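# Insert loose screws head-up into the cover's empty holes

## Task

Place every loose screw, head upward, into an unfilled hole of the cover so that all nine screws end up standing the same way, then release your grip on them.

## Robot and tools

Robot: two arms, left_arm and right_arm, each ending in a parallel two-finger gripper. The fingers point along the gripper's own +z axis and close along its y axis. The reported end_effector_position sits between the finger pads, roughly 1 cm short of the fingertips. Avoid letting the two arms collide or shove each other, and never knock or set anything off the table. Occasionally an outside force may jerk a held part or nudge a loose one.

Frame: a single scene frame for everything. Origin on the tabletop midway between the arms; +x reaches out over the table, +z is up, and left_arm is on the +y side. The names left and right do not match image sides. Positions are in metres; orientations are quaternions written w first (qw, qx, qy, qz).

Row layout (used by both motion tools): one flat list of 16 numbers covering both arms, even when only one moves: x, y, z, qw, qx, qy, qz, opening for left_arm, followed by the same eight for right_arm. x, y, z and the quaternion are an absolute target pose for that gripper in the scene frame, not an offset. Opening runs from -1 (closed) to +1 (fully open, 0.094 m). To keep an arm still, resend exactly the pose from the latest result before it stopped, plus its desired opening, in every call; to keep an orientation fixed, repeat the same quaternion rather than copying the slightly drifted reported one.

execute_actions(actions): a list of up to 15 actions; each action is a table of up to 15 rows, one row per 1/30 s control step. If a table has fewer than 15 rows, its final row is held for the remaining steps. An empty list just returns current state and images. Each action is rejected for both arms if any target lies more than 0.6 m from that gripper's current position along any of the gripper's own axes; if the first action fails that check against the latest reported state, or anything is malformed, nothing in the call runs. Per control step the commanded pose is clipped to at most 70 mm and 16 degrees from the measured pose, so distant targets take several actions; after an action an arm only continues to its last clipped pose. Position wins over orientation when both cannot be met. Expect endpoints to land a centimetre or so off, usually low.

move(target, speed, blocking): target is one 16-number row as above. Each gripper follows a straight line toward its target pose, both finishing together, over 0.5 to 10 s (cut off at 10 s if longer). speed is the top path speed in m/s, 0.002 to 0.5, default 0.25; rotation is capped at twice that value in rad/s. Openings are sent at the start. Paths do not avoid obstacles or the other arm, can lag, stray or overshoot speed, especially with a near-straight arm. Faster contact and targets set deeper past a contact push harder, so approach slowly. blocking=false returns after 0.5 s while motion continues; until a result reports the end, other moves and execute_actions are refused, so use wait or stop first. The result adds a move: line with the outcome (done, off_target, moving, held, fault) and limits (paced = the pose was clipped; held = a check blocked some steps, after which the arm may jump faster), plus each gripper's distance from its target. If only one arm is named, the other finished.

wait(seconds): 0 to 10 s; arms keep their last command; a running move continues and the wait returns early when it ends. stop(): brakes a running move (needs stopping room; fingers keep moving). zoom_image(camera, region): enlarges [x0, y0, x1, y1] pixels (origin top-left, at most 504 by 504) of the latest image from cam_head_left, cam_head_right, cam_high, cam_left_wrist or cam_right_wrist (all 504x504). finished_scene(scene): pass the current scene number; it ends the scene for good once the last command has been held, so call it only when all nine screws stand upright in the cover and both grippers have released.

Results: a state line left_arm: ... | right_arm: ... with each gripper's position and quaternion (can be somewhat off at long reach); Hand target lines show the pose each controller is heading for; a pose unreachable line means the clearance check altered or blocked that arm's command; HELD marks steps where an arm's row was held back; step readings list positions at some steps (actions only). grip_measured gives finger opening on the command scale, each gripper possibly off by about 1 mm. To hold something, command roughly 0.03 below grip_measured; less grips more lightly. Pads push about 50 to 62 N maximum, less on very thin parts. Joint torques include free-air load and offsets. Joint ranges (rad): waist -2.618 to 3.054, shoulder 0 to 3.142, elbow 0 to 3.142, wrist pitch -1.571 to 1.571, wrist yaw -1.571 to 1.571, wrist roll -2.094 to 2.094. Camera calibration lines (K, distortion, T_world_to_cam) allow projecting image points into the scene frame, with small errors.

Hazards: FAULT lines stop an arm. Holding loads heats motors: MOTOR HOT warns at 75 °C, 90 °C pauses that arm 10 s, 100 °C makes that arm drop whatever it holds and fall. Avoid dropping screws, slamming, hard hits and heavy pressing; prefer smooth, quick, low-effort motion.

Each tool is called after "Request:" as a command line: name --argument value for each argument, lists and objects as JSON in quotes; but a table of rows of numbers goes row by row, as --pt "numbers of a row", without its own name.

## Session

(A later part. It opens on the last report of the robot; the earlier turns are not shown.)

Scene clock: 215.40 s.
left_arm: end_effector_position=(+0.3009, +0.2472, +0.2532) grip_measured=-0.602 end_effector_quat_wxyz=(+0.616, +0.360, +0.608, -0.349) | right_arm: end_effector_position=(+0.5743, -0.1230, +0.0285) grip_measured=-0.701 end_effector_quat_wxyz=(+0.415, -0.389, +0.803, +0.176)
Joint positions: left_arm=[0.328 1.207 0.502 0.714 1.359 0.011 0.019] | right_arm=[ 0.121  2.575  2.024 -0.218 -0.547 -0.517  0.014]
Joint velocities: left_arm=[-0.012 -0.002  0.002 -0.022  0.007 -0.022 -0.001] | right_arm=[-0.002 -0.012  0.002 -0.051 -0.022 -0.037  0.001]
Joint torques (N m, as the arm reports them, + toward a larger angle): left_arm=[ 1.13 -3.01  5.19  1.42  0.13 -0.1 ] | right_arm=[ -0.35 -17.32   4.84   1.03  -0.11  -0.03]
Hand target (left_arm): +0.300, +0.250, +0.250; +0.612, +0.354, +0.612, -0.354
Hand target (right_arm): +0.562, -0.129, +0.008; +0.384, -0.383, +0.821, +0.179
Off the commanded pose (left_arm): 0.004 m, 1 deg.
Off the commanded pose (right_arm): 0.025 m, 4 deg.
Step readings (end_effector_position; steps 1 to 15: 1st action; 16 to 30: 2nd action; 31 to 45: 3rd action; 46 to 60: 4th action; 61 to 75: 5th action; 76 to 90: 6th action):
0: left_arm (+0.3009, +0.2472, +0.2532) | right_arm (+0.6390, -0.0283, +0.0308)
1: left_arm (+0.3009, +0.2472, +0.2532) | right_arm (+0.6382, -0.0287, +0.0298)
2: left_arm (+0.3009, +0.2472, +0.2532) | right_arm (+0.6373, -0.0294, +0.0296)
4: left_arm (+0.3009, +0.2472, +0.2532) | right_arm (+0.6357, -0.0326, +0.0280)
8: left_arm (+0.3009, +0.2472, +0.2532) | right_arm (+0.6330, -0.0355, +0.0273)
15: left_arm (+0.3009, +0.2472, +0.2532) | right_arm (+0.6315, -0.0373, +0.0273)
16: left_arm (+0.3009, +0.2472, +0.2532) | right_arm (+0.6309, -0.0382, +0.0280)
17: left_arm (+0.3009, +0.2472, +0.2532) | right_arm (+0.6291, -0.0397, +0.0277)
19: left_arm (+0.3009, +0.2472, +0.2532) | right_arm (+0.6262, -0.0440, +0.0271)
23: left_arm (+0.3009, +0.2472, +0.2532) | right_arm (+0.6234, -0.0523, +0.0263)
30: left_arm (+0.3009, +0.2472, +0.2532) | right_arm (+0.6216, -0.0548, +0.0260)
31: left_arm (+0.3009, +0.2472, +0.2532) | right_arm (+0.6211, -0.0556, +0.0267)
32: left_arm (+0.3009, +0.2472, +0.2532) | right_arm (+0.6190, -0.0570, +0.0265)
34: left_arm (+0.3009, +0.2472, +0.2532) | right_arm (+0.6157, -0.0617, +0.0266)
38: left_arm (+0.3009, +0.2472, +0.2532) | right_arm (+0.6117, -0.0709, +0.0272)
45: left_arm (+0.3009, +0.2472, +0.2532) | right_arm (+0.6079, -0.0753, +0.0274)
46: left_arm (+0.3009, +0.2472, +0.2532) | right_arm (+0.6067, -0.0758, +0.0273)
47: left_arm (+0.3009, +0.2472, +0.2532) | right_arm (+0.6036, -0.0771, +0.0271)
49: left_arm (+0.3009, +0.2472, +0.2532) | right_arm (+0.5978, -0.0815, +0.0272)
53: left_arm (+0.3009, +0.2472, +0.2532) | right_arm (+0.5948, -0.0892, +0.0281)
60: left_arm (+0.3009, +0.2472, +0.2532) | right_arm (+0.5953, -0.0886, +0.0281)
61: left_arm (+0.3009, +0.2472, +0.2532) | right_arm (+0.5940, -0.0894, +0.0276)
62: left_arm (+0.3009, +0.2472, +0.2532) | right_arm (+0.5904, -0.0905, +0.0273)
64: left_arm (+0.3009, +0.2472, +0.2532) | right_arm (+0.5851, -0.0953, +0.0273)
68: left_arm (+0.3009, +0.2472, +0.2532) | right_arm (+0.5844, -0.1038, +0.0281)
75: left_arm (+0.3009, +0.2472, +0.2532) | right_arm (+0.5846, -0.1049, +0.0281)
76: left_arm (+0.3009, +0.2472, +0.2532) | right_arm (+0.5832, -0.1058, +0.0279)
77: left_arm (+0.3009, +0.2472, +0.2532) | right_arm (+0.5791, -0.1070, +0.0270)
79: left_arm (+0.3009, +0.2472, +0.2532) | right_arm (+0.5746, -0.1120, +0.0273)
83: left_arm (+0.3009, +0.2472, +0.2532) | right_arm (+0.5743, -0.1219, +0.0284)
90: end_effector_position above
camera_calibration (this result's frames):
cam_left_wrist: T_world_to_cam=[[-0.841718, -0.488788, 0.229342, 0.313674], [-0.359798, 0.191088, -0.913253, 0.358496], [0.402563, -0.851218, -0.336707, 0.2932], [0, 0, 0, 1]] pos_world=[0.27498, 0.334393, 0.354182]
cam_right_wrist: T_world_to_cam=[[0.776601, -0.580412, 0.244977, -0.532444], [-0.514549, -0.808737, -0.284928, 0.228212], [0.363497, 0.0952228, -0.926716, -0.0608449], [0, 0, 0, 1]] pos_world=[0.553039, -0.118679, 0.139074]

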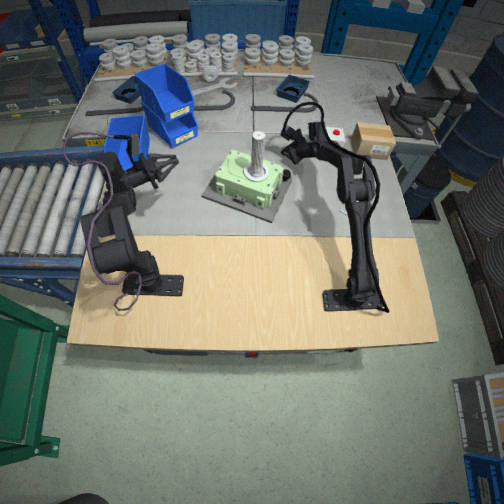

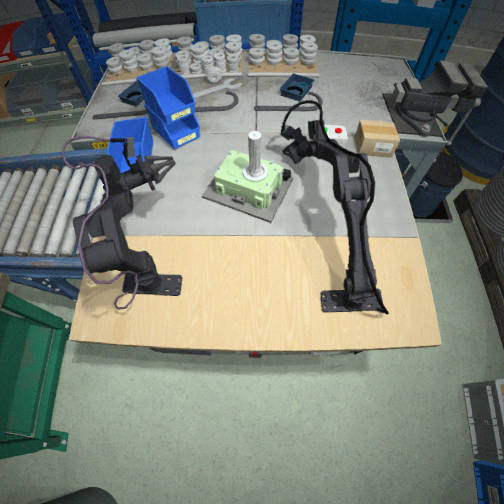

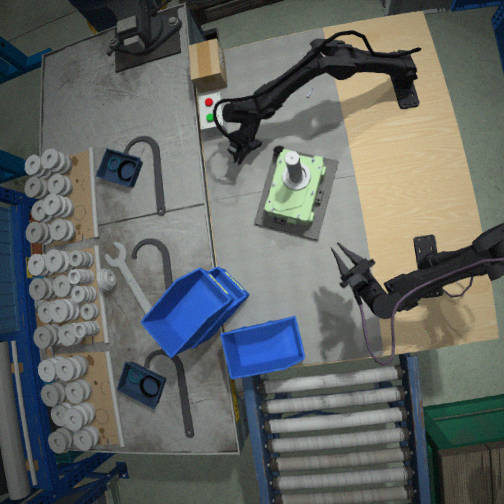

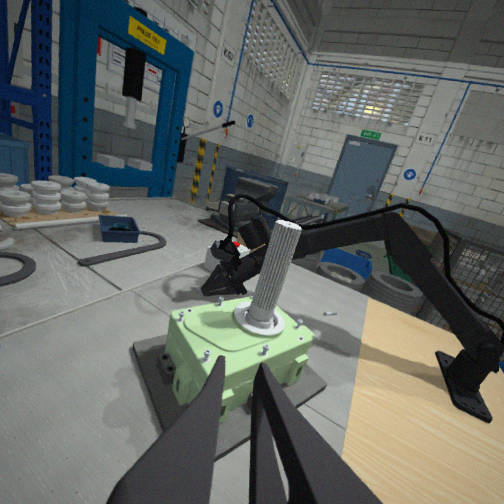

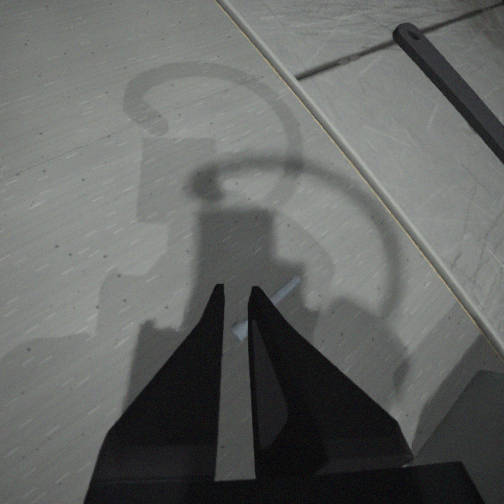

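Head is hooked; continue.

Request:
execute_actions --actions '[[[0.3,0.25,0.25,0.612,0.354,0.612,-0.354,-0.6,0.545,-0.145,0.008,0.383,-0.383,0.821,0.179,-0.7]],[[0.3,0.25,0.25,0.612,0.354,0.612,-0.354,-0.6,0.528,-0.158,0.008,0.383,-0.383,0.821,0.179,-0.7]],[[0.3,0.25,0.25,0.612,0.354,0.612,-0.354,-0.6,0.51,-0.17,0.008,0.383,-0.383,0.821,0.179,-0.7]],[[0.3,0.25,0.25,0.612,0.354,0.612,-0.354,-0.6,0.492,-0.18,0.008,0.383,-0.383,0.821,0.179,-0.7]],[[0.3,0.25,0.25,0.612,0.354,0.612,-0.354,-0.6,0.474,-0.19,0.008,0.383,-0.383,0.821,0.179,-0.7]],[[0.3,0.25,0.25,0.612,0.354,0.612,-0.354,-0.6,0.456,-0.2,0.008,0.383,-0.383,0.821,0.179,-0.7]]]'

Scene clock: 218.53 s.
left_arm: end_effector_position=(+0.3009, +0.2472, +0.2532) grip_measured=-0.602 end_effector_quat_wxyz=(+0.616, +0.360, +0.608, -0.349) | right_arm: end_effector_position=(+0.4689, -0.1923, +0.0217) grip_measured=-0.701 end_effector_quat_wxyz=(+0.409, -0.391, +0.806, +0.177)
Joint positions: left_arm=[0.328 1.207 0.502 0.714 1.359 0.011 0.019] | right_arm=[-0.004  2.198  1.318  0.034 -0.634 -0.631  0.014]
Joint velocities: left_arm=[-0.002 -0.032 -0.007 -0.051  0.022 -0.022  0.   ] | right_arm=[-0.007 -0.022 -0.022 -0.081 -0.051 -0.022 -0.001]
Joint torques (N m, as the arm reports them, + toward a larger angle): left_arm=[ 1.13 -3.04  5.18  1.42  0.12 -0.1 ] | right_arm=[ -0.58 -13.92   3.93   0.98  -0.14  -0.1 ]
Hand target (left_arm): +0.300, +0.250, +0.250; +0.612, +0.354, +0.612, -0.354
Hand target (right_arm): +0.456, -0.199, +0.008; +0.383, -0.383, +0.821, +0.179
Off the commanded pose (left_arm): 0.004 m, 1 deg.
Off the commanded pose (right_arm): 0.020 m, 4 deg.
Step readings (end_effector_position; steps 1 to 15: 1st action; 16 to 30: 2nd action; 31 to 45: 3rd action; 46 to 60: 4th action; 61 to 75: 5th action; 76 to 90: 6th action):
0: left_arm (+0.3009, +0.2472, +0.2532) | right_arm (+0.5743, -0.1229, +0.0285)
1: left_arm (+0.3009, +0.2472, +0.2532) | right_arm (+0.5725, -0.1239, +0.0280)
2: left_arm (+0.3009, +0.2472, +0.2532) | right_arm (+0.5678, -0.1253, +0.0276)
4: left_arm (+0.3009, +0.2472, +0.2532) | right_arm (+0.5611, -0.1306, +0.0287)
8: left_arm (+0.3009, +0.2472, +0.2532) | right_arm (+0.5577, -0.1371, +0.0284)
15: left_arm (+0.3009, +0.2472, +0.2532) | right_arm (+0.5582, -0.1371, +0.0287)
16: left_arm (+0.3009, +0.2472, +0.2532) | right_arm (+0.5563, -0.1379, +0.0280)
17: left_arm (+0.3009, +0.2472, +0.2532) | right_arm (+0.5521, -0.1397, +0.0283)
19: left_arm (+0.3009, +0.2472, +0.2532) | right_arm (+0.5455, -0.1451, +0.0290)
23: left_arm (+0.3009, +0.2472, +0.2532) | right_arm (+0.5418, -0.1509, +0.0291)
30: left_arm (+0.3009, +0.2472, +0.2532) | right_arm (+0.5419, -0.1508, +0.0293)
31: left_arm (+0.3009, +0.2472, +0.2532) | right_arm (+0.5402, -0.1518, +0.0289)
32: left_arm (+0.3009, +0.2472, +0.2532) | right_arm (+0.5334, -0.1534, +0.0255)
34: left_arm (+0.3009, +0.2472, +0.2532) | right_arm (+0.5255, -0.1569, +0.0232)
38: left_arm (+0.3009, +0.2472, +0.2532) | right_arm (+0.5222, -0.1613, +0.0231)
45: left_arm (+0.3009, +0.2472, +0.2532) | right_arm (+0.5221, -0.1612, +0.0232)
46: left_arm (+0.3009, +0.2472, +0.2532) | right_arm (+0.5204, -0.1621, +0.0229)
47: left_arm (+0.3009, +0.2472, +0.2532) | right_arm (+0.5155, -0.1634, +0.0229)
49: left_arm (+0.3009, +0.2472, +0.2532) | right_arm (+0.5075, -0.1673, +0.0228)
53: left_arm (+0.3009, +0.2472, +0.2532) | right_arm (+0.5042, -0.1714, +0.0225)
60: left_arm (+0.3009, +0.2472, +0.2532) | right_arm (+0.5042, -0.1714, +0.0225)
61: left_arm (+0.3009, +0.2472, +0.2532) | right_arm (+0.5025, -0.1723, +0.0224)
62: left_arm (+0.3009, +0.2472, +0.2532) | right_arm (+0.4977, -0.1735, +0.0224)
64: left_arm (+0.3009, +0.2472, +0.2532) | right_arm (+0.4897, -0.1774, +0.0223)
68: left_arm (+0.3009, +0.2472, +0.2532) | right_arm (+0.4866, -0.1818, +0.0222)
75: left_arm (+0.3009, +0.2472, +0.2532) | right_arm (+0.4865, -0.1817, +0.0222)
76: left_arm (+0.3009, +0.2472, +0.2532) | right_arm (+0.4849, -0.1826, +0.0221)
77: left_arm (+0.3009, +0.2472, +0.2532) | right_arm (+0.4802, -0.1838, +0.0220)
79: left_arm (+0.3009, +0.2472, +0.2532) | right_arm (+0.4723, -0.1879, +0.0220)
83: left_arm (+0.3009, +0.2472, +0.2532) | right_arm (+0.4690, -0.1923, +0.0217)
90: end_effector_position above
camera_calibration (this result's frames):
cam_left_wrist: T_world_to_cam=[[-0.841718, -0.488788, 0.229342, 0.313674], [-0.359798, 0.191088, -0.913253, 0.358496], [0.402563, -0.851218, -0.336707, 0.2932], [0, 0, 0, 1]] pos_world=[0.27498, 0.334393, 0.354182]
cam_right_wrist: T_world_to_cam=[[0.781555, -0.576749, 0.237768, -0.490594], [-0.515323, -0.81168, -0.274986, 0.115663], [0.351589, 0.0923898, -0.931584, -0.0170752], [0, 0, 0, 1]] pos_world=[0.449033, -0.187491, 0.132546]

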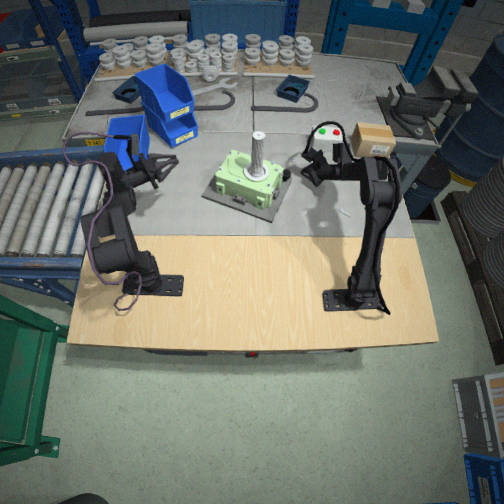

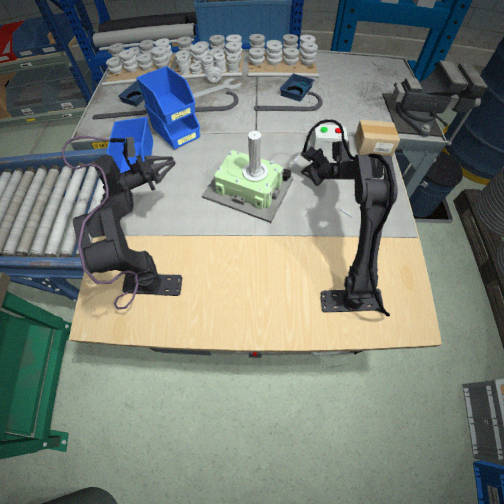

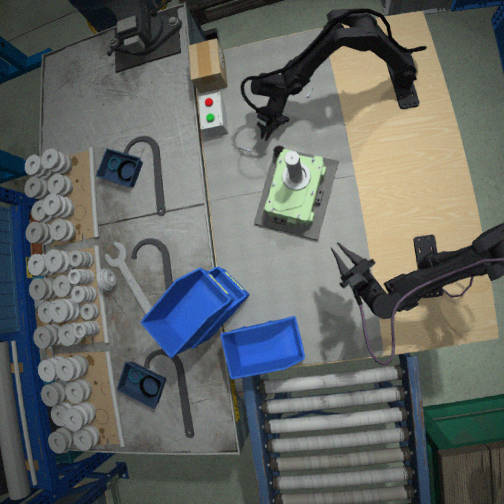

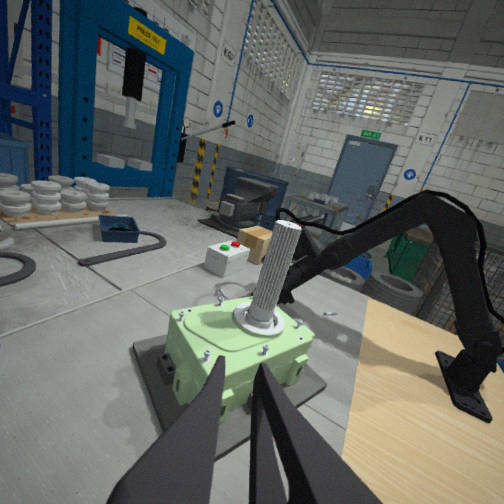

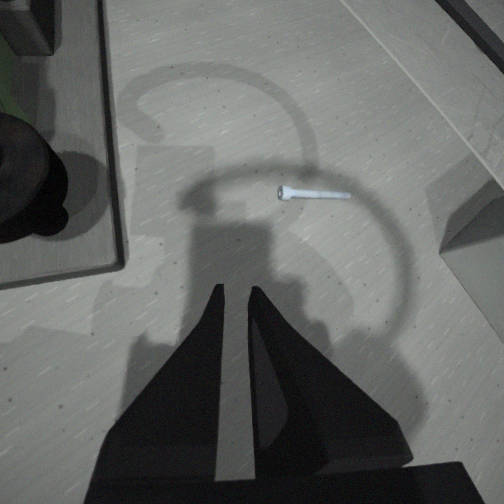

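Request:
move --target '[0.3,0.25,0.25,0.612,0.354,0.612,-0.354,-0.6,0.50,-0.18,0.07,0.383,-0.383,0.821,0.179,-0.6]' --speed 0.15

Request:
move --target '[0.3,0.25,0.25,0.612,0.354,0.612,-0.354,-0.6,0.568,-0.14,0.05,0.383,-0.383,0.821,0.179,-0.6]' --speed 0.15

Request:
execute_actions --actions '[[[0.3,0.25,0.25,0.612,0.354,0.612,-0.354,-0.6,0.568,-0.14,0.025,0.383,-0.383,0.821,0.179,-0.6]],[[0.3,0.25,0.25,0.612,0.354,0.612,-0.354,-0.6,0.568,-0.14,0.008,0.383,-0.383,0.821,0.179,-0.6]],[[0.3,0.25,0.25,0.612,0.354,0.612,-0.354,-0.6,0.55,-0.155,0.008,0.383,-0.383,0.821,0.179,-0.6]],[[0.3,0.25,0.25,0.612,0.354,0.612,-0.354,-0.6,0.535,-0.17,0.008,0.383,-0.383,0.821,0.179,-0.6]],[[0.3,0.25,0.25,0.612,0.354,0.612,-0.354,-0.6,0.52,-0.185,0.008,0.383,-0.383,0.821,0.179,-0.6]],[[0.3,0.25,0.25,0.612,0.354,0.612,-0.354,-0.6,0.505,-0.2,0.008,0.383,-0.383,0.821,0.179,-0.6]],[[0.3,0.25,0.25,0.612,0.354,0.612,-0.354,-0.6,0.49,-0.215,0.008,0.383,-0.383,0.821,0.179,-0.6]],[[0.3,0.25,0.25,0.612,0.354,0.612,-0.354,-0.6,0.475,-0.23,0.008,0.383,-0.383,0.821,0.179,-0.6]],[[0.3,0.25,0.25,0.612,0.354,0.612,-0.354,-0.6,0.49,-0.22,0.06,0.383,-0.383,0.821,0.179,-0.6]],[[0.3,0.25,0.25,0.612,0.354,0.612,-0.354,-0.6,0.45,-0.27,0.09,0.383,-0.383,0.821,0.179,-0.6]],[[0.3,0.25,0.25,0.612,0.354,0.612,-0.354,-0.6,0.42,-0.30,0.09,0.383,-0.383,0.821,0.179,-0.6]]]'

Scene clock: 220.10 s.
left_arm: end_effector_position=(+0.3009, +0.2472, +0.2532) grip_measured=-0.602 end_effector_quat_wxyz=(+0.616, +0.360, +0.608, -0.349) | right_arm: end_effector_position=(+0.5006, -0.1836, +0.0788) grip_measured=-0.602 end_effector_quat_wxyz=(+0.395, -0.384, +0.816, +0.172)
Joint positions: left_arm=[0.328 1.207 0.502 0.714 1.359 0.011 0.019] | right_arm=[ 0.021  2.198  1.599 -0.261 -0.592 -0.604  0.019]
Joint velocities: left_arm=[ 0.007  0.002 -0.012 -0.022 -0.037  0.007  0.001] | right_arm=[ 0.017 -0.012 -0.002 -0.037  0.022  0.007  0.   ]
Joint torques (N m, as the arm reports them, + toward a larger angle): left_arm=[ 1.11 -3.01  5.18  1.42  0.13 -0.1 ] | right_arm=[  0.4  -12.28   8.6    1.21  -0.26   0.04]
Hand target (left_arm): +0.300, +0.250, +0.250; +0.612, +0.354, +0.612, -0.354
Hand target (right_arm): +0.500, -0.180, +0.070; +0.384, -0.383, +0.821, +0.179
Off the commanded pose (left_arm): 0.004 m, 1 deg.
Off the commanded pose (right_arm): 0.010 m, 2 deg.
move: done
camera_calibration (this result's frames):
cam_left_wrist: T_world_to_cam=[[-0.841718, -0.488788, 0.229342, 0.313674], [-0.359798, 0.191088, -0.913253, 0.358496], [0.402563, -0.851218, -0.336707, 0.2932], [0, 0, 0, 1]] pos_world=[0.27498, 0.334393, 0.354182]
cam_right_wrist: T_world_to_cam=[[0.777135, -0.587334, 0.226053, -0.522752], [-0.53796, -0.806369, -0.2457, 0.164665], [0.32659, 0.0693343, -0.942619, 0.0333688], [0, 0, 0, 1]] pos_world=[0.483933, -0.176563, 0.190082]

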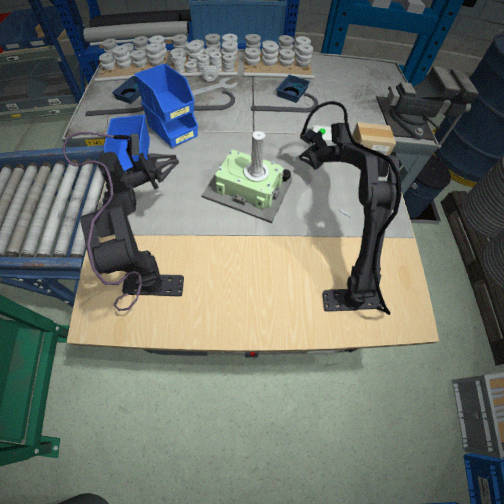

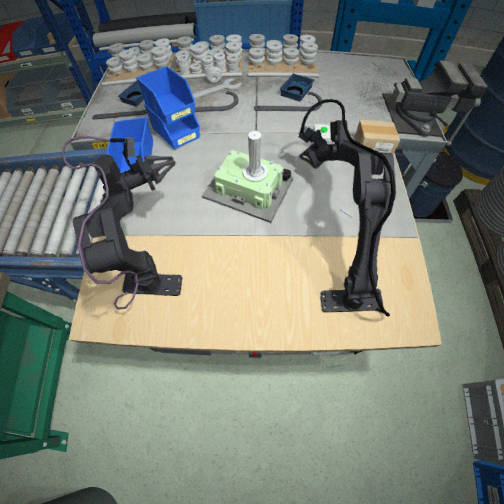

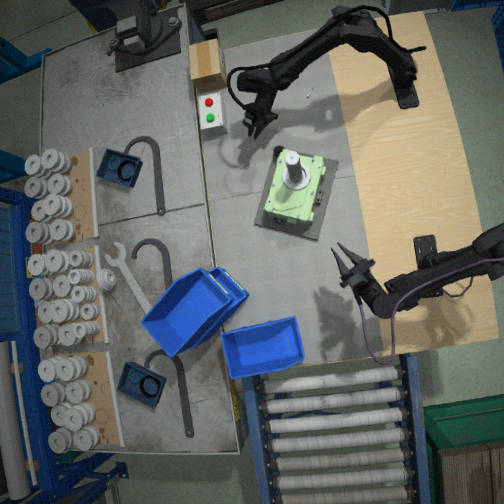

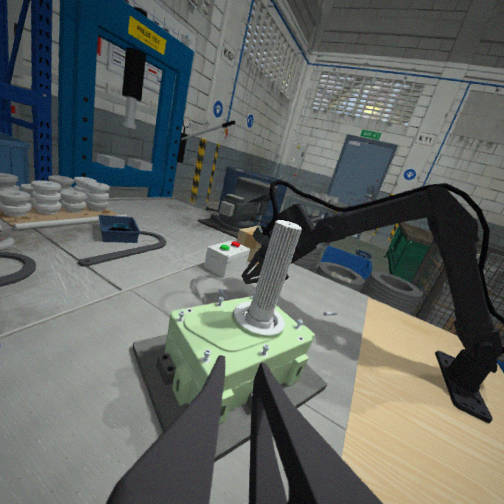

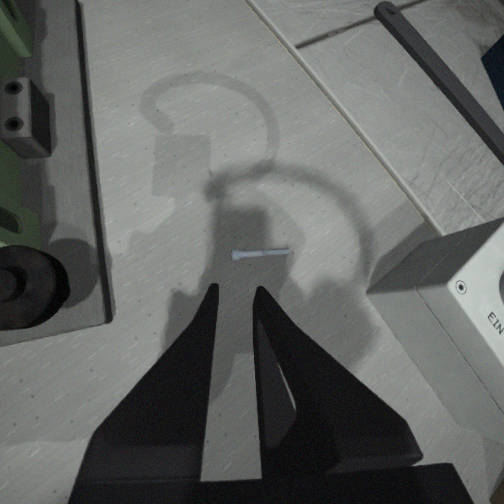

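Scene clock: 221.20 s.
left_arm: end_effector_position=(+0.3009, +0.2472, +0.2532) grip_measured=-0.602 end_effector_quat_wxyz=(+0.616, +0.360, +0.608, -0.349) | right_arm: end_effector_position=(+0.5697, -0.1421, +0.0562) grip_measured=-0.602 end_effector_quat_wxyz=(+0.394, -0.385, +0.816, +0.174)
Joint positions: left_arm=[0.328 1.207 0.502 0.714 1.359 0.011 0.019] | right_arm=[ 0.092  2.528  2.087 -0.389 -0.549 -0.544  0.019]
Joint velocities: left_arm=[ 0.002 -0.002  0.012  0.051  0.037 -0.007  0.   ] | right_arm=[-0.002  0.012  0.007 -0.066  0.066 -0.037 -0.001]
Joint torques (N m, as the arm reports them, + toward a larger angle): left_arm=[ 1.12 -3.05  5.19  1.42  0.13 -0.11] | right_arm=[  0.22 -15.74   9.04   1.23  -0.25   0.05]
Hand target (left_arm): +0.300, +0.250, +0.250; +0.612, +0.354, +0.612, -0.354
Hand target (right_arm): +0.568, -0.140, +0.050; +0.384, -0.383, +0.821, +0.179
Off the commanded pose (left_arm): 0.004 m, 1 deg.
Off the commanded pose (right_arm): 0.007 m, 1 deg.
move: done
camera_calibration (this result's frames):
cam_left_wrist: T_world_to_cam=[[-0.841718, -0.488788, 0.229342, 0.313674], [-0.359798, 0.191088, -0.913253, 0.358496], [0.402563, -0.851218, -0.336707, 0.2932], [0, 0, 0, 1]] pos_world=[0.27498, 0.334393, 0.354182]
cam_right_wrist: T_world_to_cam=[[0.780569, -0.58405, 0.222706, -0.548248], [-0.535343, -0.808575, -0.24416, 0.227922], [0.322676, 0.0713598, -0.943816, -0.0108045], [0, 0, 0, 1]] pos_world=[0.553448, -0.135141, 0.16755]

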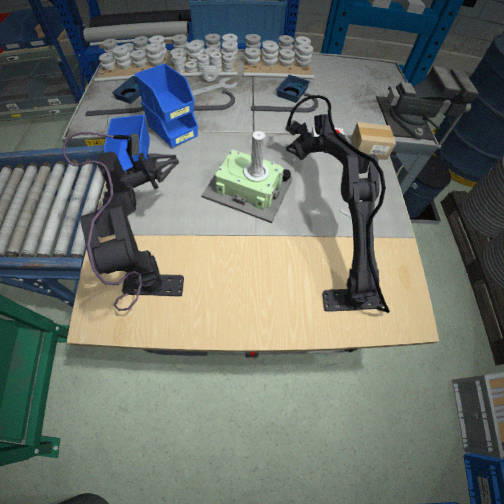

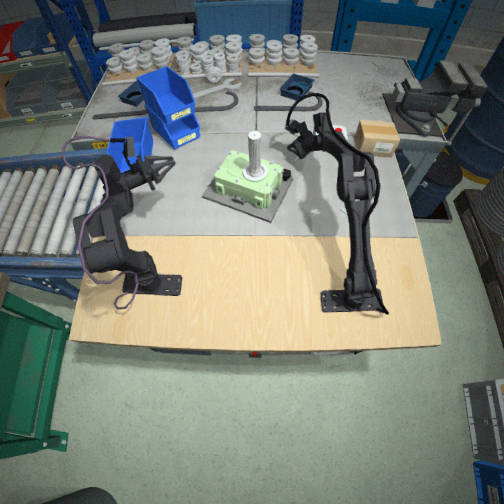

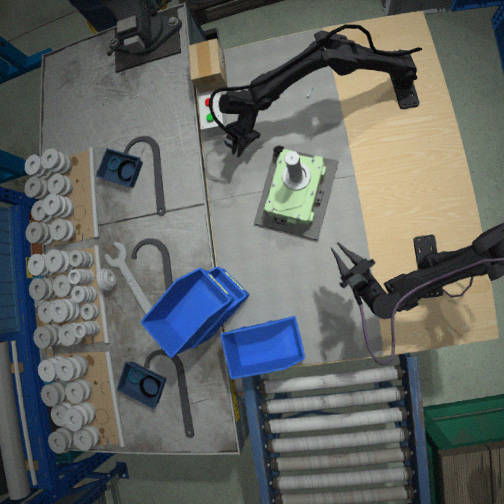

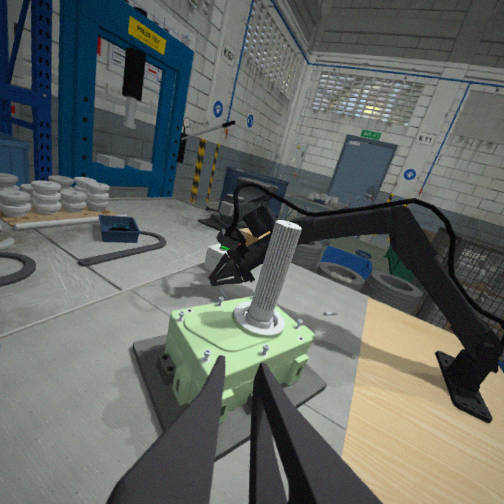

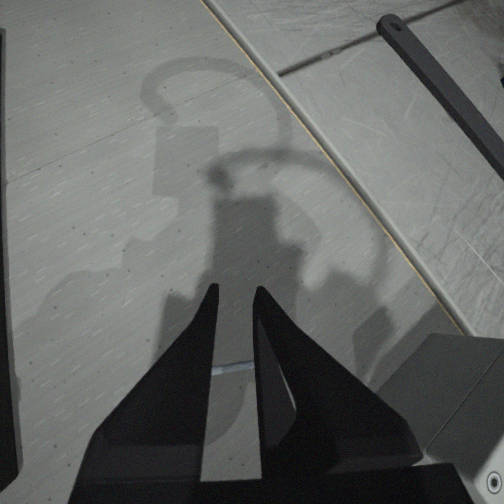

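Scene clock: 226.70 s.
left_arm: end_effector_position=(+0.3009, +0.2472, +0.2532) grip_measured=-0.602 end_effector_quat_wxyz=(+0.616, +0.360, +0.608, -0.349) | right_arm: end_effector_position=(+0.4265, -0.3067, +0.0818) grip_measured=-0.601 end_effector_quat_wxyz=(+0.381, -0.376, +0.827, +0.169)
Joint positions: left_arm=[0.328 1.207 0.502 0.714 1.359 0.011 0.019] | right_arm=[-0.277  2.004  1.364 -0.441 -0.739 -0.909  0.019]
Joint velocities: left_arm=[-0.022 -0.022  0.007 -0.037 -0.007 -0.037 -0.001] | right_arm=[-0.002  0.002  0.007 -0.037 -0.037  0.037 -0.001]
Joint torques (N m, as the arm reports them, + toward a larger angle): left_arm=[ 1.13 -3.05  5.18  1.43  0.12 -0.1 ] | right_arm=[  0.32 -14.22   5.72   0.89  -0.51  -0.03]
Hand target (left_arm): +0.300, +0.250, +0.250; +0.612, +0.354, +0.612, -0.354
Hand target (right_arm): +0.420, -0.300, +0.090; +0.384, -0.383, +0.821, +0.179
Off the commanded pose (left_arm): 0.004 m, 1 deg.
Off the commanded pose (right_arm): 0.012 m, 2 deg.
Step readings (end_effector_position; steps 1 to 15: 1st action; 16 to 30: 2nd action; 31 to 45: 3rd action; 46 to 60: 4th action; 61 to 75: 5th action; 76 to 90: 6th action; 91 to 105: 7th action; 106 to 120: 8th action; 121 to 135: 9th action; 136 to 150: 10th action; 151 to 165: 11th action):
0: left_arm (+0.3009, +0.2472, +0.2532) | right_arm (+0.5697, -0.1421, +0.0562)
1: left_arm (+0.3009, +0.2472, +0.2532) | right_arm (+0.5700, -0.1421, +0.0552)
2: left_arm (+0.3009, +0.2472, +0.2532) | right_arm (+0.5708, -0.1419, +0.0548)
4: left_arm (+0.3009, +0.2472, +0.2532) | right_arm (+0.5715, -0.1419, +0.0512)
8: left_arm (+0.3009, +0.2472, +0.2532) | right_arm (+0.5716, -0.1419, +0.0418)
15: left_arm (+0.3009, +0.2472, +0.2532) | right_arm (+0.5718, -0.1420, +0.0381)
16: left_arm (+0.3009, +0.2472, +0.2532) | right_arm (+0.5723, -0.1420, +0.0378)
17: left_arm (+0.3009, +0.2472, +0.2532) | right_arm (+0.5728, -0.1419, +0.0374)
19: left_arm (+0.3009, +0.2472, +0.2532) | right_arm (+0.5730, -0.1419, +0.0340)
23: left_arm (+0.3009, +0.2472, +0.2532) | right_arm (+0.5726, -0.1417, +0.0257)
30: left_arm (+0.3009, +0.2472, +0.2532) | right_arm (+0.5735, -0.1418, +0.0261)
31: left_arm (+0.3009, +0.2472, +0.2532) | right_arm (+0.5717, -0.1422, +0.0244)
32: left_arm (+0.3009, +0.2472, +0.2532) | right_arm (+0.5679, -0.1428, +0.0240)
34: left_arm (+0.3009, +0.2472, +0.2532) | right_arm (+0.5621, -0.1450, +0.0240)
38: left_arm (+0.3009, +0.2472, +0.2532) | right_arm (+0.5602, -0.1466, +0.0239)
45: left_arm (+0.3009, +0.2472, +0.2532) | right_arm (+0.5603, -0.1466, +0.0241)
46: left_arm (+0.3009, +0.2472, +0.2532) | right_arm (+0.5588, -0.1478, +0.0239)
47: left_arm (+0.3009, +0.2472, +0.2532) | right_arm (+0.5546, -0.1490, +0.0241)
49: left_arm (+0.3009, +0.2472, +0.2532) | right_arm (+0.5484, -0.1547, +0.0246)
53: left_arm (+0.3009, +0.2472, +0.2532) | right_arm (+0.5463, -0.1626, +0.0257)
60: left_arm (+0.3009, +0.2472, +0.2532) | right_arm (+0.5466, -0.1627, +0.0259)
61: left_arm (+0.3009, +0.2472, +0.2532) | right_arm (+0.5450, -0.1636, +0.0255)
62: left_arm (+0.3009, +0.2472, +0.2532) | right_arm (+0.5410, -0.1648, +0.0258)
64: left_arm (+0.3009, +0.2472, +0.2532) | right_arm (+0.5348, -0.1703, +0.0256)
68: left_arm (+0.3009, +0.2472, +0.2532) | right_arm (+0.5319, -0.1765, +0.0258)
75: left_arm (+0.3009, +0.2472, +0.2532) | right_arm (+0.5318, -0.1764, +0.0258)
76: left_arm (+0.3009, +0.2472, +0.2532) | right_arm (+0.5304, -0.1773, +0.0255)
77: left_arm (+0.3009, +0.2472, +0.2532) | right_arm (+0.5265, -0.1788, +0.0255)
79: left_arm (+0.3009, +0.2472, +0.2532) | right_arm (+0.5210, -0.1846, +0.0257)
83: left_arm (+0.3009, +0.2472, +0.2532) | right_arm (+0.5194, -0.1942, +0.0268)
90: left_arm (+0.3009, +0.2472, +0.2532) | right_arm (+0.5194, -0.1947, +0.0267)
91: left_arm (+0.3009, +0.2472, +0.2532) | right_arm (+0.5179, -0.1953, +0.0264)
92: left_arm (+0.3009, +0.2472, +0.2532) | right_arm (+0.5137, -0.1964, +0.0261)
94: left_arm (+0.3009, +0.2472, +0.2532) | right_arm (+0.5081, -0.2015, +0.0261)
98: left_arm (+0.3009, +0.2472, +0.2532) | right_arm (+0.5063, -0.2100, +0.0272)
105: left_arm (+0.3009, +0.2472, +0.2532) | right_arm (+0.5061, -0.2106, +0.0270)
106: left_arm (+0.3009, +0.2472, +0.2532) | right_arm (+0.5047, -0.2113, +0.0268)
107: left_arm (+0.3009, +0.2472, +0.2532) | right_arm (+0.5010, -0.2126, +0.0266)
109: left_arm (+0.3009, +0.2472, +0.2532) | right_arm (+0.4956, -0.2179, +0.0278)
113: left_arm (+0.3009, +0.2472, +0.2532) | right_arm (+0.4921, -0.2250, +0.0274)
120: left_arm (+0.3009, +0.2472, +0.2532) | right_arm (+0.4886, -0.2268, +0.0225)
121: left_arm (+0.3009, +0.2472, +0.2532) | right_arm (+0.4889, -0.2269, +0.0250)
122: left_arm (+0.3009, +0.2472, +0.2532) | right_arm (+0.4888, -0.2272, +0.0268)
124: left_arm (+0.3009, +0.2472, +0.2532) | right_arm (+0.4914, -0.2261, +0.0367)
128: left_arm (+0.3009, +0.2472, +0.2532) | right_arm (+0.4966, -0.2235, +0.0565)
135: left_arm (+0.3009, +0.2472, +0.2532) | right_arm (+0.4919, -0.2237, +0.0551)
136: left_arm (+0.3009, +0.2472, +0.2532) | right_arm (+0.4890, -0.2262, +0.0567)
137: left_arm (+0.3009, +0.2472, +0.2532) | right_arm (+0.4797, -0.2301, +0.0575)
139: left_arm (+0.3009, +0.2472, +0.2532) | right_arm (+0.4658, -0.2471, +0.0650)
143: left_arm (+0.3009, +0.2472, +0.2532) | right_arm (+0.4631, -0.2802, +0.0885)
150: left_arm (+0.3009, +0.2472, +0.2532) | right_arm (+0.4580, -0.2778, +0.0917)
151: left_arm (+0.3009, +0.2472, +0.2532) | right_arm (+0.4555, -0.2783, +0.0912)
152: left_arm (+0.3009, +0.2472, +0.2532) | right_arm (+0.4487, -0.2796, +0.0897)
154: left_arm (+0.3009, +0.2472, +0.2532) | right_arm (+0.4355, -0.2890, +0.0853)
158: left_arm (+0.3009, +0.2472, +0.2532) | right_arm (+0.4282, -0.3072, +0.0818)
165: end_effector_position above
camera_calibration (this result's frames):
cam_left_wrist: T_world_to_cam=[[-0.841718, -0.488788, 0.229342, 0.313674], [-0.359798, 0.191088, -0.913253, 0.358496], [0.402563, -0.851218, -0.336707, 0.2932], [0, 0, 0, 1]] pos_world=[0.27498, 0.334393, 0.354182]
cam_right_wrist: T_world_to_cam=[[0.773612, -0.598521, 0.20808, -0.538596], [-0.560004, -0.799436, -0.21748, 0.0354972], [0.296513, 0.0517194, -0.953627, 0.0772016], [0, 0, 0, 1]] pos_world=[0.413652, -0.297976, 0.193412]

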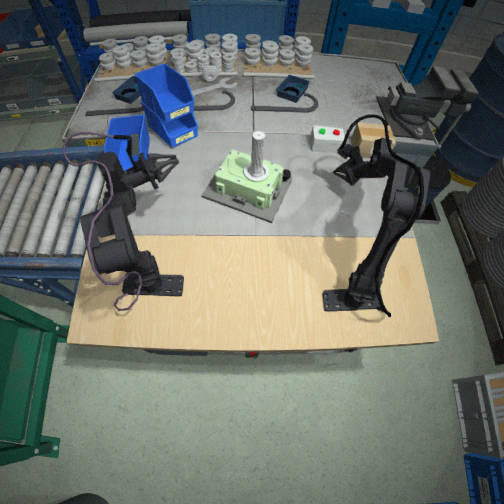

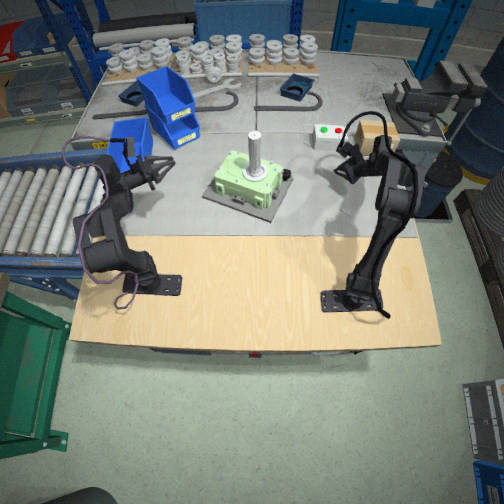

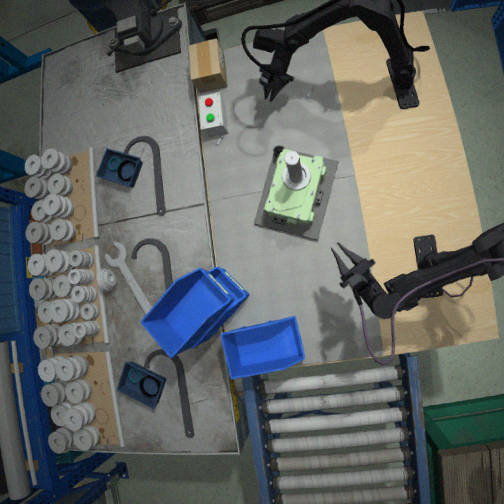

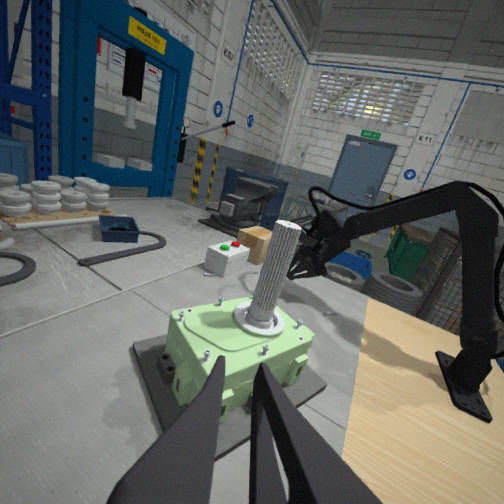

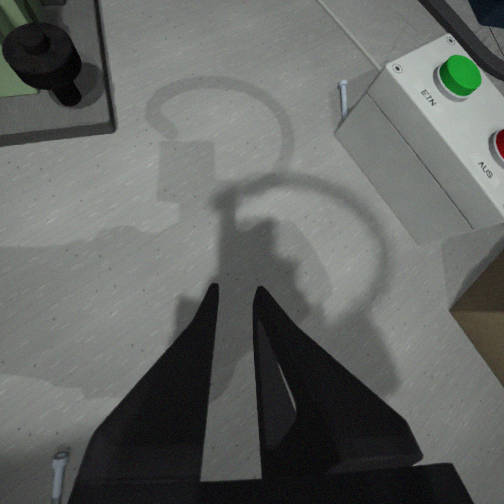

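Request:
move --target '[0.3,0.25,0.25,0.612,0.354,0.612,-0.354,-0.6,0.56,-0.2,0.09,0.419,-0.118,0.898,0.055,-0.6]' --speed 0.15

Request:
move --target '[0.3,0.25,0.25,0.612,0.354,0.612,-0.354,-0.6,0.625,-0.21,0.045,0.419,-0.118,0.898,0.055,-0.6]' --speed 0.07

Scene clock: 229.47 s.
left_arm: end_effector_position=(+0.3009, +0.2472, +0.2532) grip_measured=-0.602 end_effector_quat_wxyz=(+0.616, +0.360, +0.608, -0.349) | right_arm: end_effector_position=(+0.5592, -0.2008, +0.0966) grip_measured=-0.601 end_effector_quat_wxyz=(+0.427, -0.123, +0.894, +0.057)
Joint positions: left_arm=[0.328 1.207 0.502 0.714 1.359 0.011 0.019] | right_arm=[ 0.124  2.235  1.701 -0.149 -0.091 -0.078  0.019]
Joint velocities: left_arm=[-0.002 -0.002 -0.002 -0.066  0.022 -0.007 -0.   ] | right_arm=[-0.002 -0.017 -0.017 -0.007 -0.081  0.11  -0.   ]
Joint torques (N m, as the arm reports them, + toward a larger angle): left_arm=[ 1.12 -3.03  5.18  1.42  0.12 -0.1 ] | right_arm=[  0.07 -13.27   9.16   1.48   0.05   0.06]
Hand target (left_arm): +0.300, +0.250, +0.250; +0.612, +0.354, +0.612, -0.354
Hand target (right_arm): +0.561, -0.201, +0.089; +0.418, -0.120, +0.899, +0.055
Off the commanded pose (left_arm): 0.004 m, 1 deg.
Off the commanded pose (right_arm): 0.007 m, 1 deg.
move: done
camera_calibration (this result's frames):
cam_left_wrist: T_world_to_cam=[[-0.841718, -0.488788, 0.229342, 0.313674], [-0.359798, 0.191088, -0.913253, 0.358496], [0.402563, -0.851218, -0.336707, 0.2932], [0, 0, 0, 1]] pos_world=[0.27498, 0.334393, 0.354182]
cam_right_wrist: T_world_to_cam=[[0.314936, -0.926301, 0.206838, -0.390153], [-0.899384, -0.360878, -0.246731, 0.478389], [0.30319, -0.108322, -0.946754, 0.0100419], [0, 0, 0, 1]] pos_world=[0.550084, -0.187672, 0.208239]

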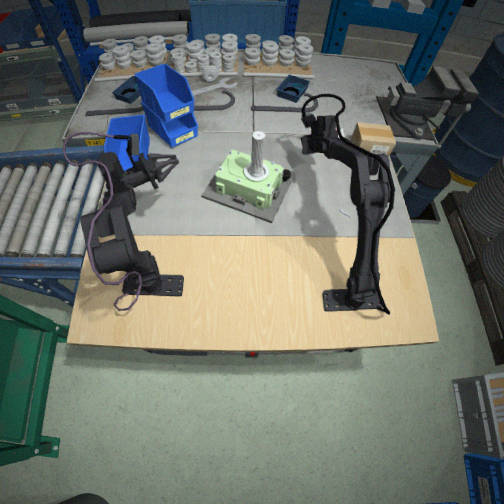

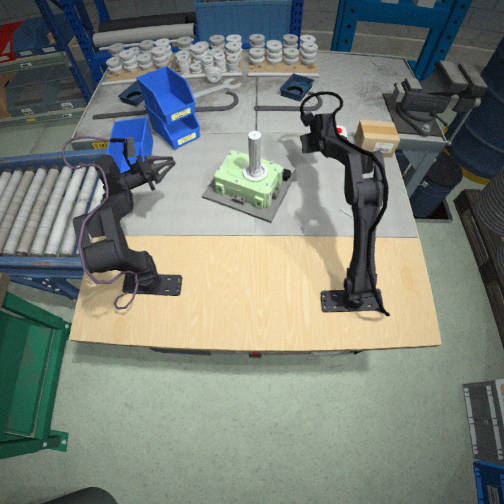

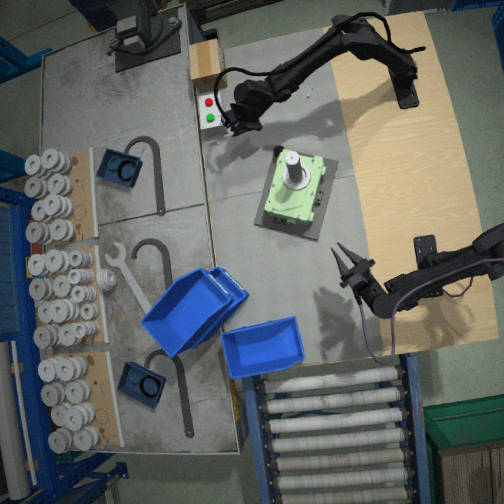

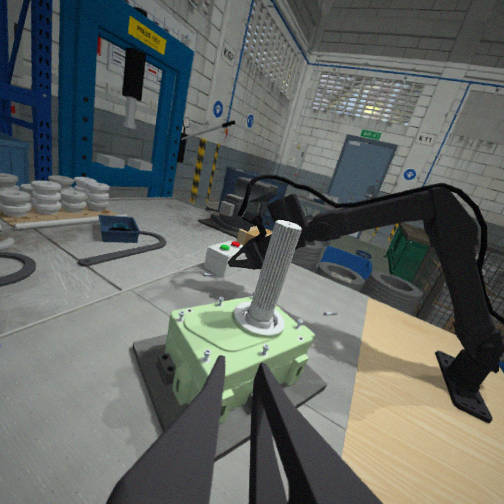

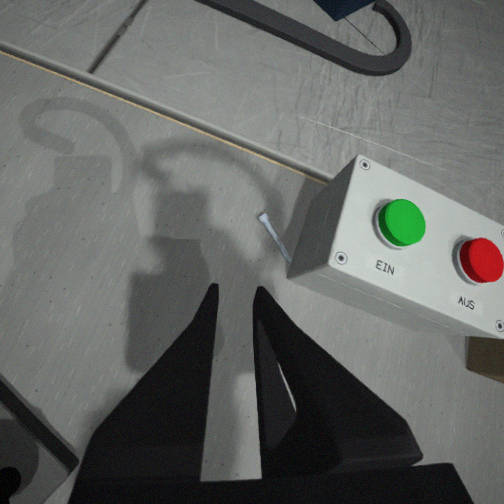

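Scene clock: 231.07 s.
left_arm: end_effector_position=(+0.3009, +0.2472, +0.2532) grip_measured=-0.602 end_effector_quat_wxyz=(+0.616, +0.360, +0.608, -0.349) | right_arm: end_effector_position=(+0.6241, -0.2070, +0.0505) grip_measured=-0.601 end_effector_quat_wxyz=(+0.426, -0.118, +0.895, +0.054)
Joint positions: left_arm=[0.328 1.207 0.502 0.714 1.359 0.011 0.019] | right_arm=[ 0.098  2.566  2.106 -0.226 -0.1   -0.087  0.019]
Joint velocities: left_arm=[-0.012  0.012  0.002 -0.066  0.007  0.007 -0.   ] | right_arm=[ 0.002 -0.007  0.017 -0.007  0.022 -0.051  0.   ]
Joint torques (N m, as the arm reports them, + toward a larger angle): left_arm=[ 1.12 -3.02  5.18  1.42  0.13 -0.1 ] | right_arm=[ -0.47 -16.24   9.19   1.43  -0.11  -0.06]
Hand target (left_arm): +0.300, +0.250, +0.250; +0.612, +0.354, +0.612, -0.354
Hand target (right_arm): +0.625, -0.211, +0.045; +0.420, -0.118, +0.898, +0.055
Off the commanded pose (left_arm): 0.004 m, 1 deg.
Off the commanded pose (right_arm): 0.006 m, 1 deg.
move: done
camera_calibration (this result's frames):
cam_left_wrist: T_world_to_cam=[[-0.841718, -0.488788, 0.229342, 0.313674], [-0.359798, 0.191088, -0.913253, 0.358496], [0.402563, -0.851218, -0.336707, 0.2932], [0, 0, 0, 1]] pos_world=[0.27498, 0.334393, 0.354182]
cam_right_wrist: T_world_to_cam=[[0.303045, -0.930044, 0.207804, -0.400207], [-0.904332, -0.349434, -0.245112, 0.52847], [0.300578, -0.113643, -0.946962, -0.0534647], [0, 0, 0, 1]] pos_world=[0.615264, -0.19362, 0.16207]

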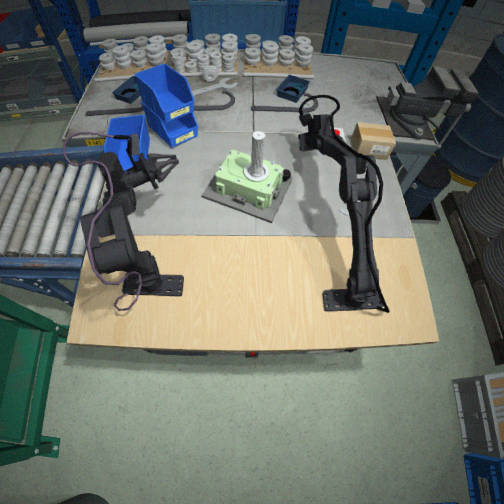

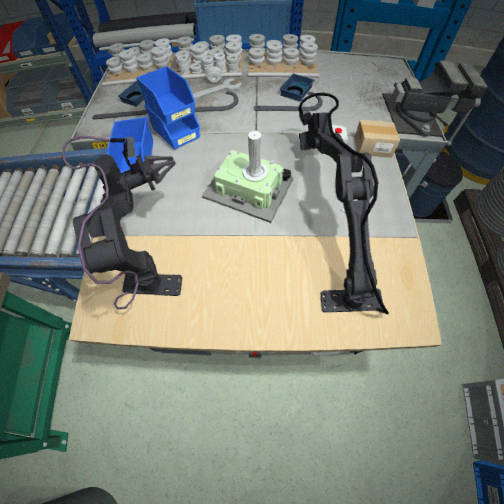

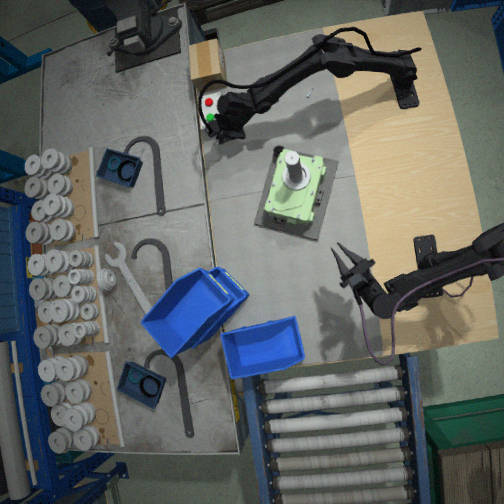

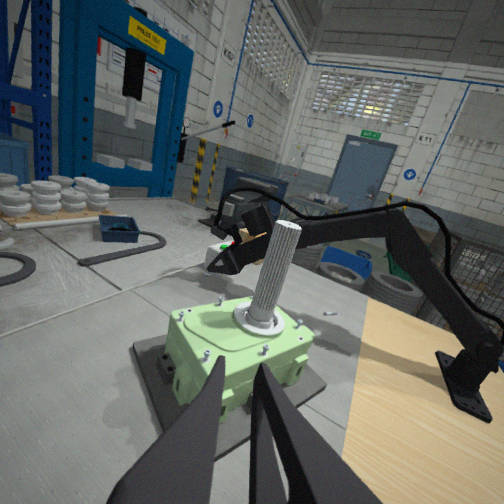

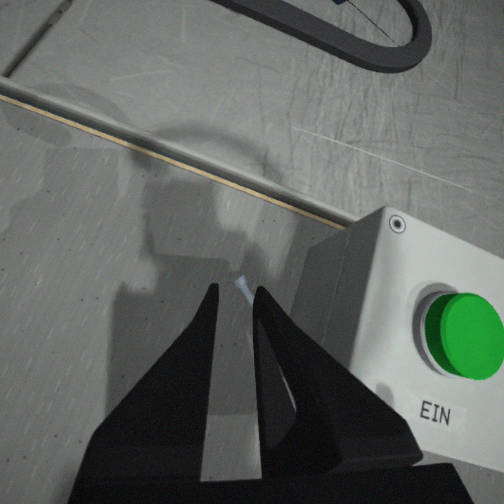

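Request:
move --target '[0.3,0.25,0.25,0.612,0.354,0.612,-0.354,-0.6,0.628,-0.226,0.04,0.397,-0.31,0.851,0.145,-0.6]' --speed 0.07

Scene clock: 234.87 s.
left_arm: end_effector_position=(+0.3009, +0.2472, +0.2532) grip_measured=-0.602 end_effector_quat_wxyz=(+0.616, +0.360, +0.608, -0.349) | right_arm: end_effector_position=(+0.6288, -0.2204, +0.0489) grip_measured=-0.601 end_effector_quat_wxyz=(+0.406, -0.312, +0.847, +0.141)
Joint positions: left_arm=[0.328 1.207 0.502 0.714 1.359 0.011 0.019] | right_arm=[-0.024  2.795  2.57  -0.582 -0.512 -0.492  0.019]
Joint velocities: left_arm=[ 0.007  0.002 -0.002 -0.007 -0.022  0.066 -0.   ] | right_arm=[-0.012 -0.007  0.012  0.007  0.007 -0.081 -0.   ]
Joint torques (N m, as the arm reports them, + toward a larger angle): left_arm=[ 1.12 -3.03  5.19  1.43  0.13 -0.1 ] | right_arm=[ -0.64 -16.99   9.19   1.26  -0.3   -0.02]
Hand target (left_arm): +0.300, +0.250, +0.250; +0.612, +0.354, +0.612, -0.354
Hand target (right_arm): +0.628, -0.226, +0.040; +0.399, -0.309, +0.851, +0.145
Off the commanded pose (left_arm): 0.004 m, 1 deg.
Off the commanded pose (right_arm): 0.011 m, 1 deg.
move: off_target (right_arm)
camera_calibration (this result's frames):
cam_left_wrist: T_world_to_cam=[[-0.841718, -0.488788, 0.229342, 0.313674], [-0.359798, 0.191088, -0.913253, 0.358496], [0.402563, -0.851218, -0.336707, 0.2932], [0, 0, 0, 1]] pos_world=[0.27498, 0.334393, 0.354182]
cam_right_wrist: T_world_to_cam=[[0.667986, -0.711484, 0.218139, -0.595601], [-0.668443, -0.702486, -0.244329, 0.301531], [0.327076, 0.017395, -0.944838, -0.0457556], [0, 0, 0, 1]] pos_world=[0.614375, -0.211144, 0.160365]

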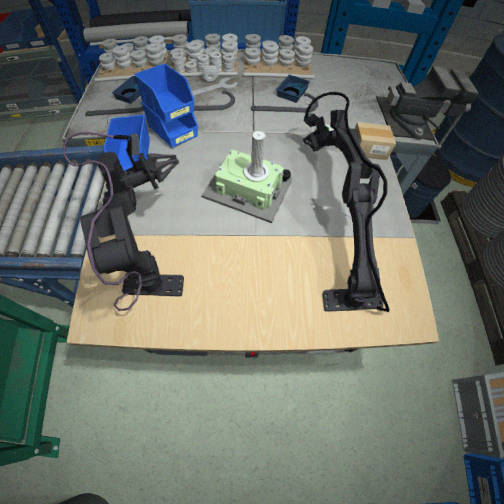

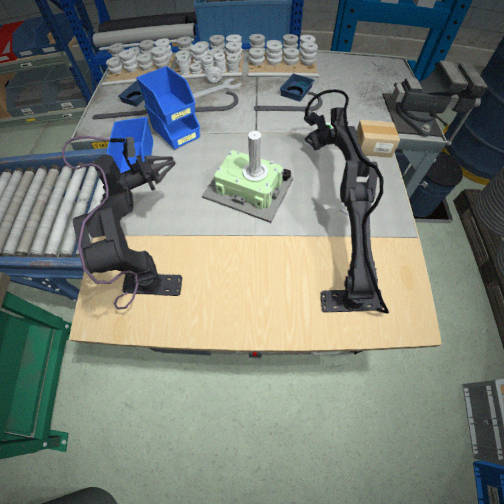

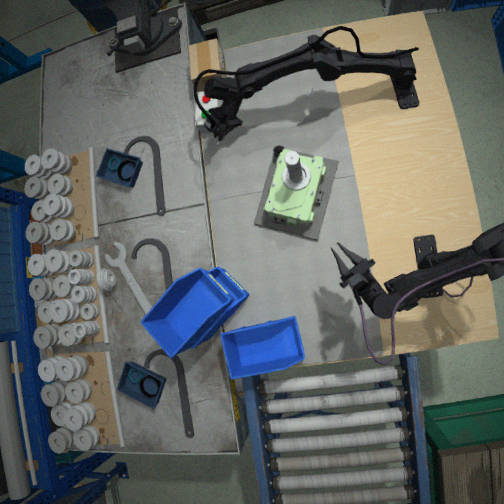

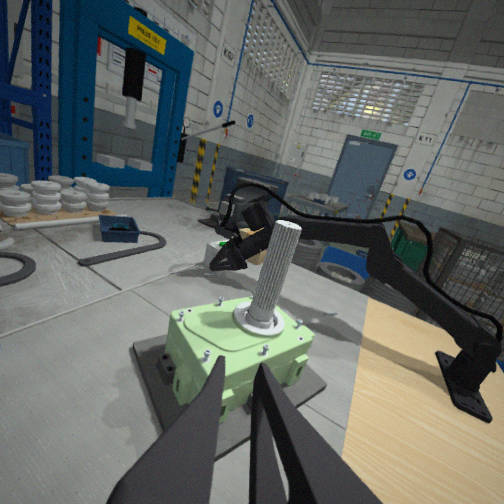

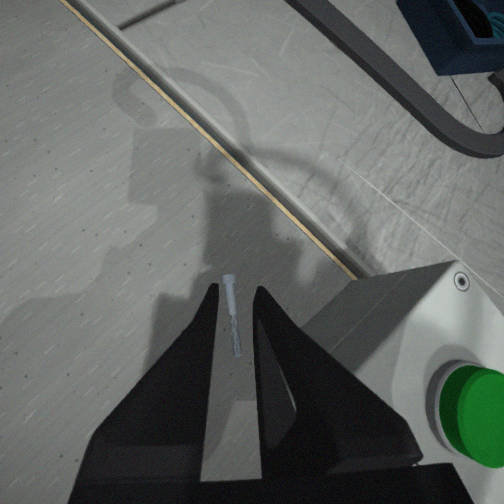

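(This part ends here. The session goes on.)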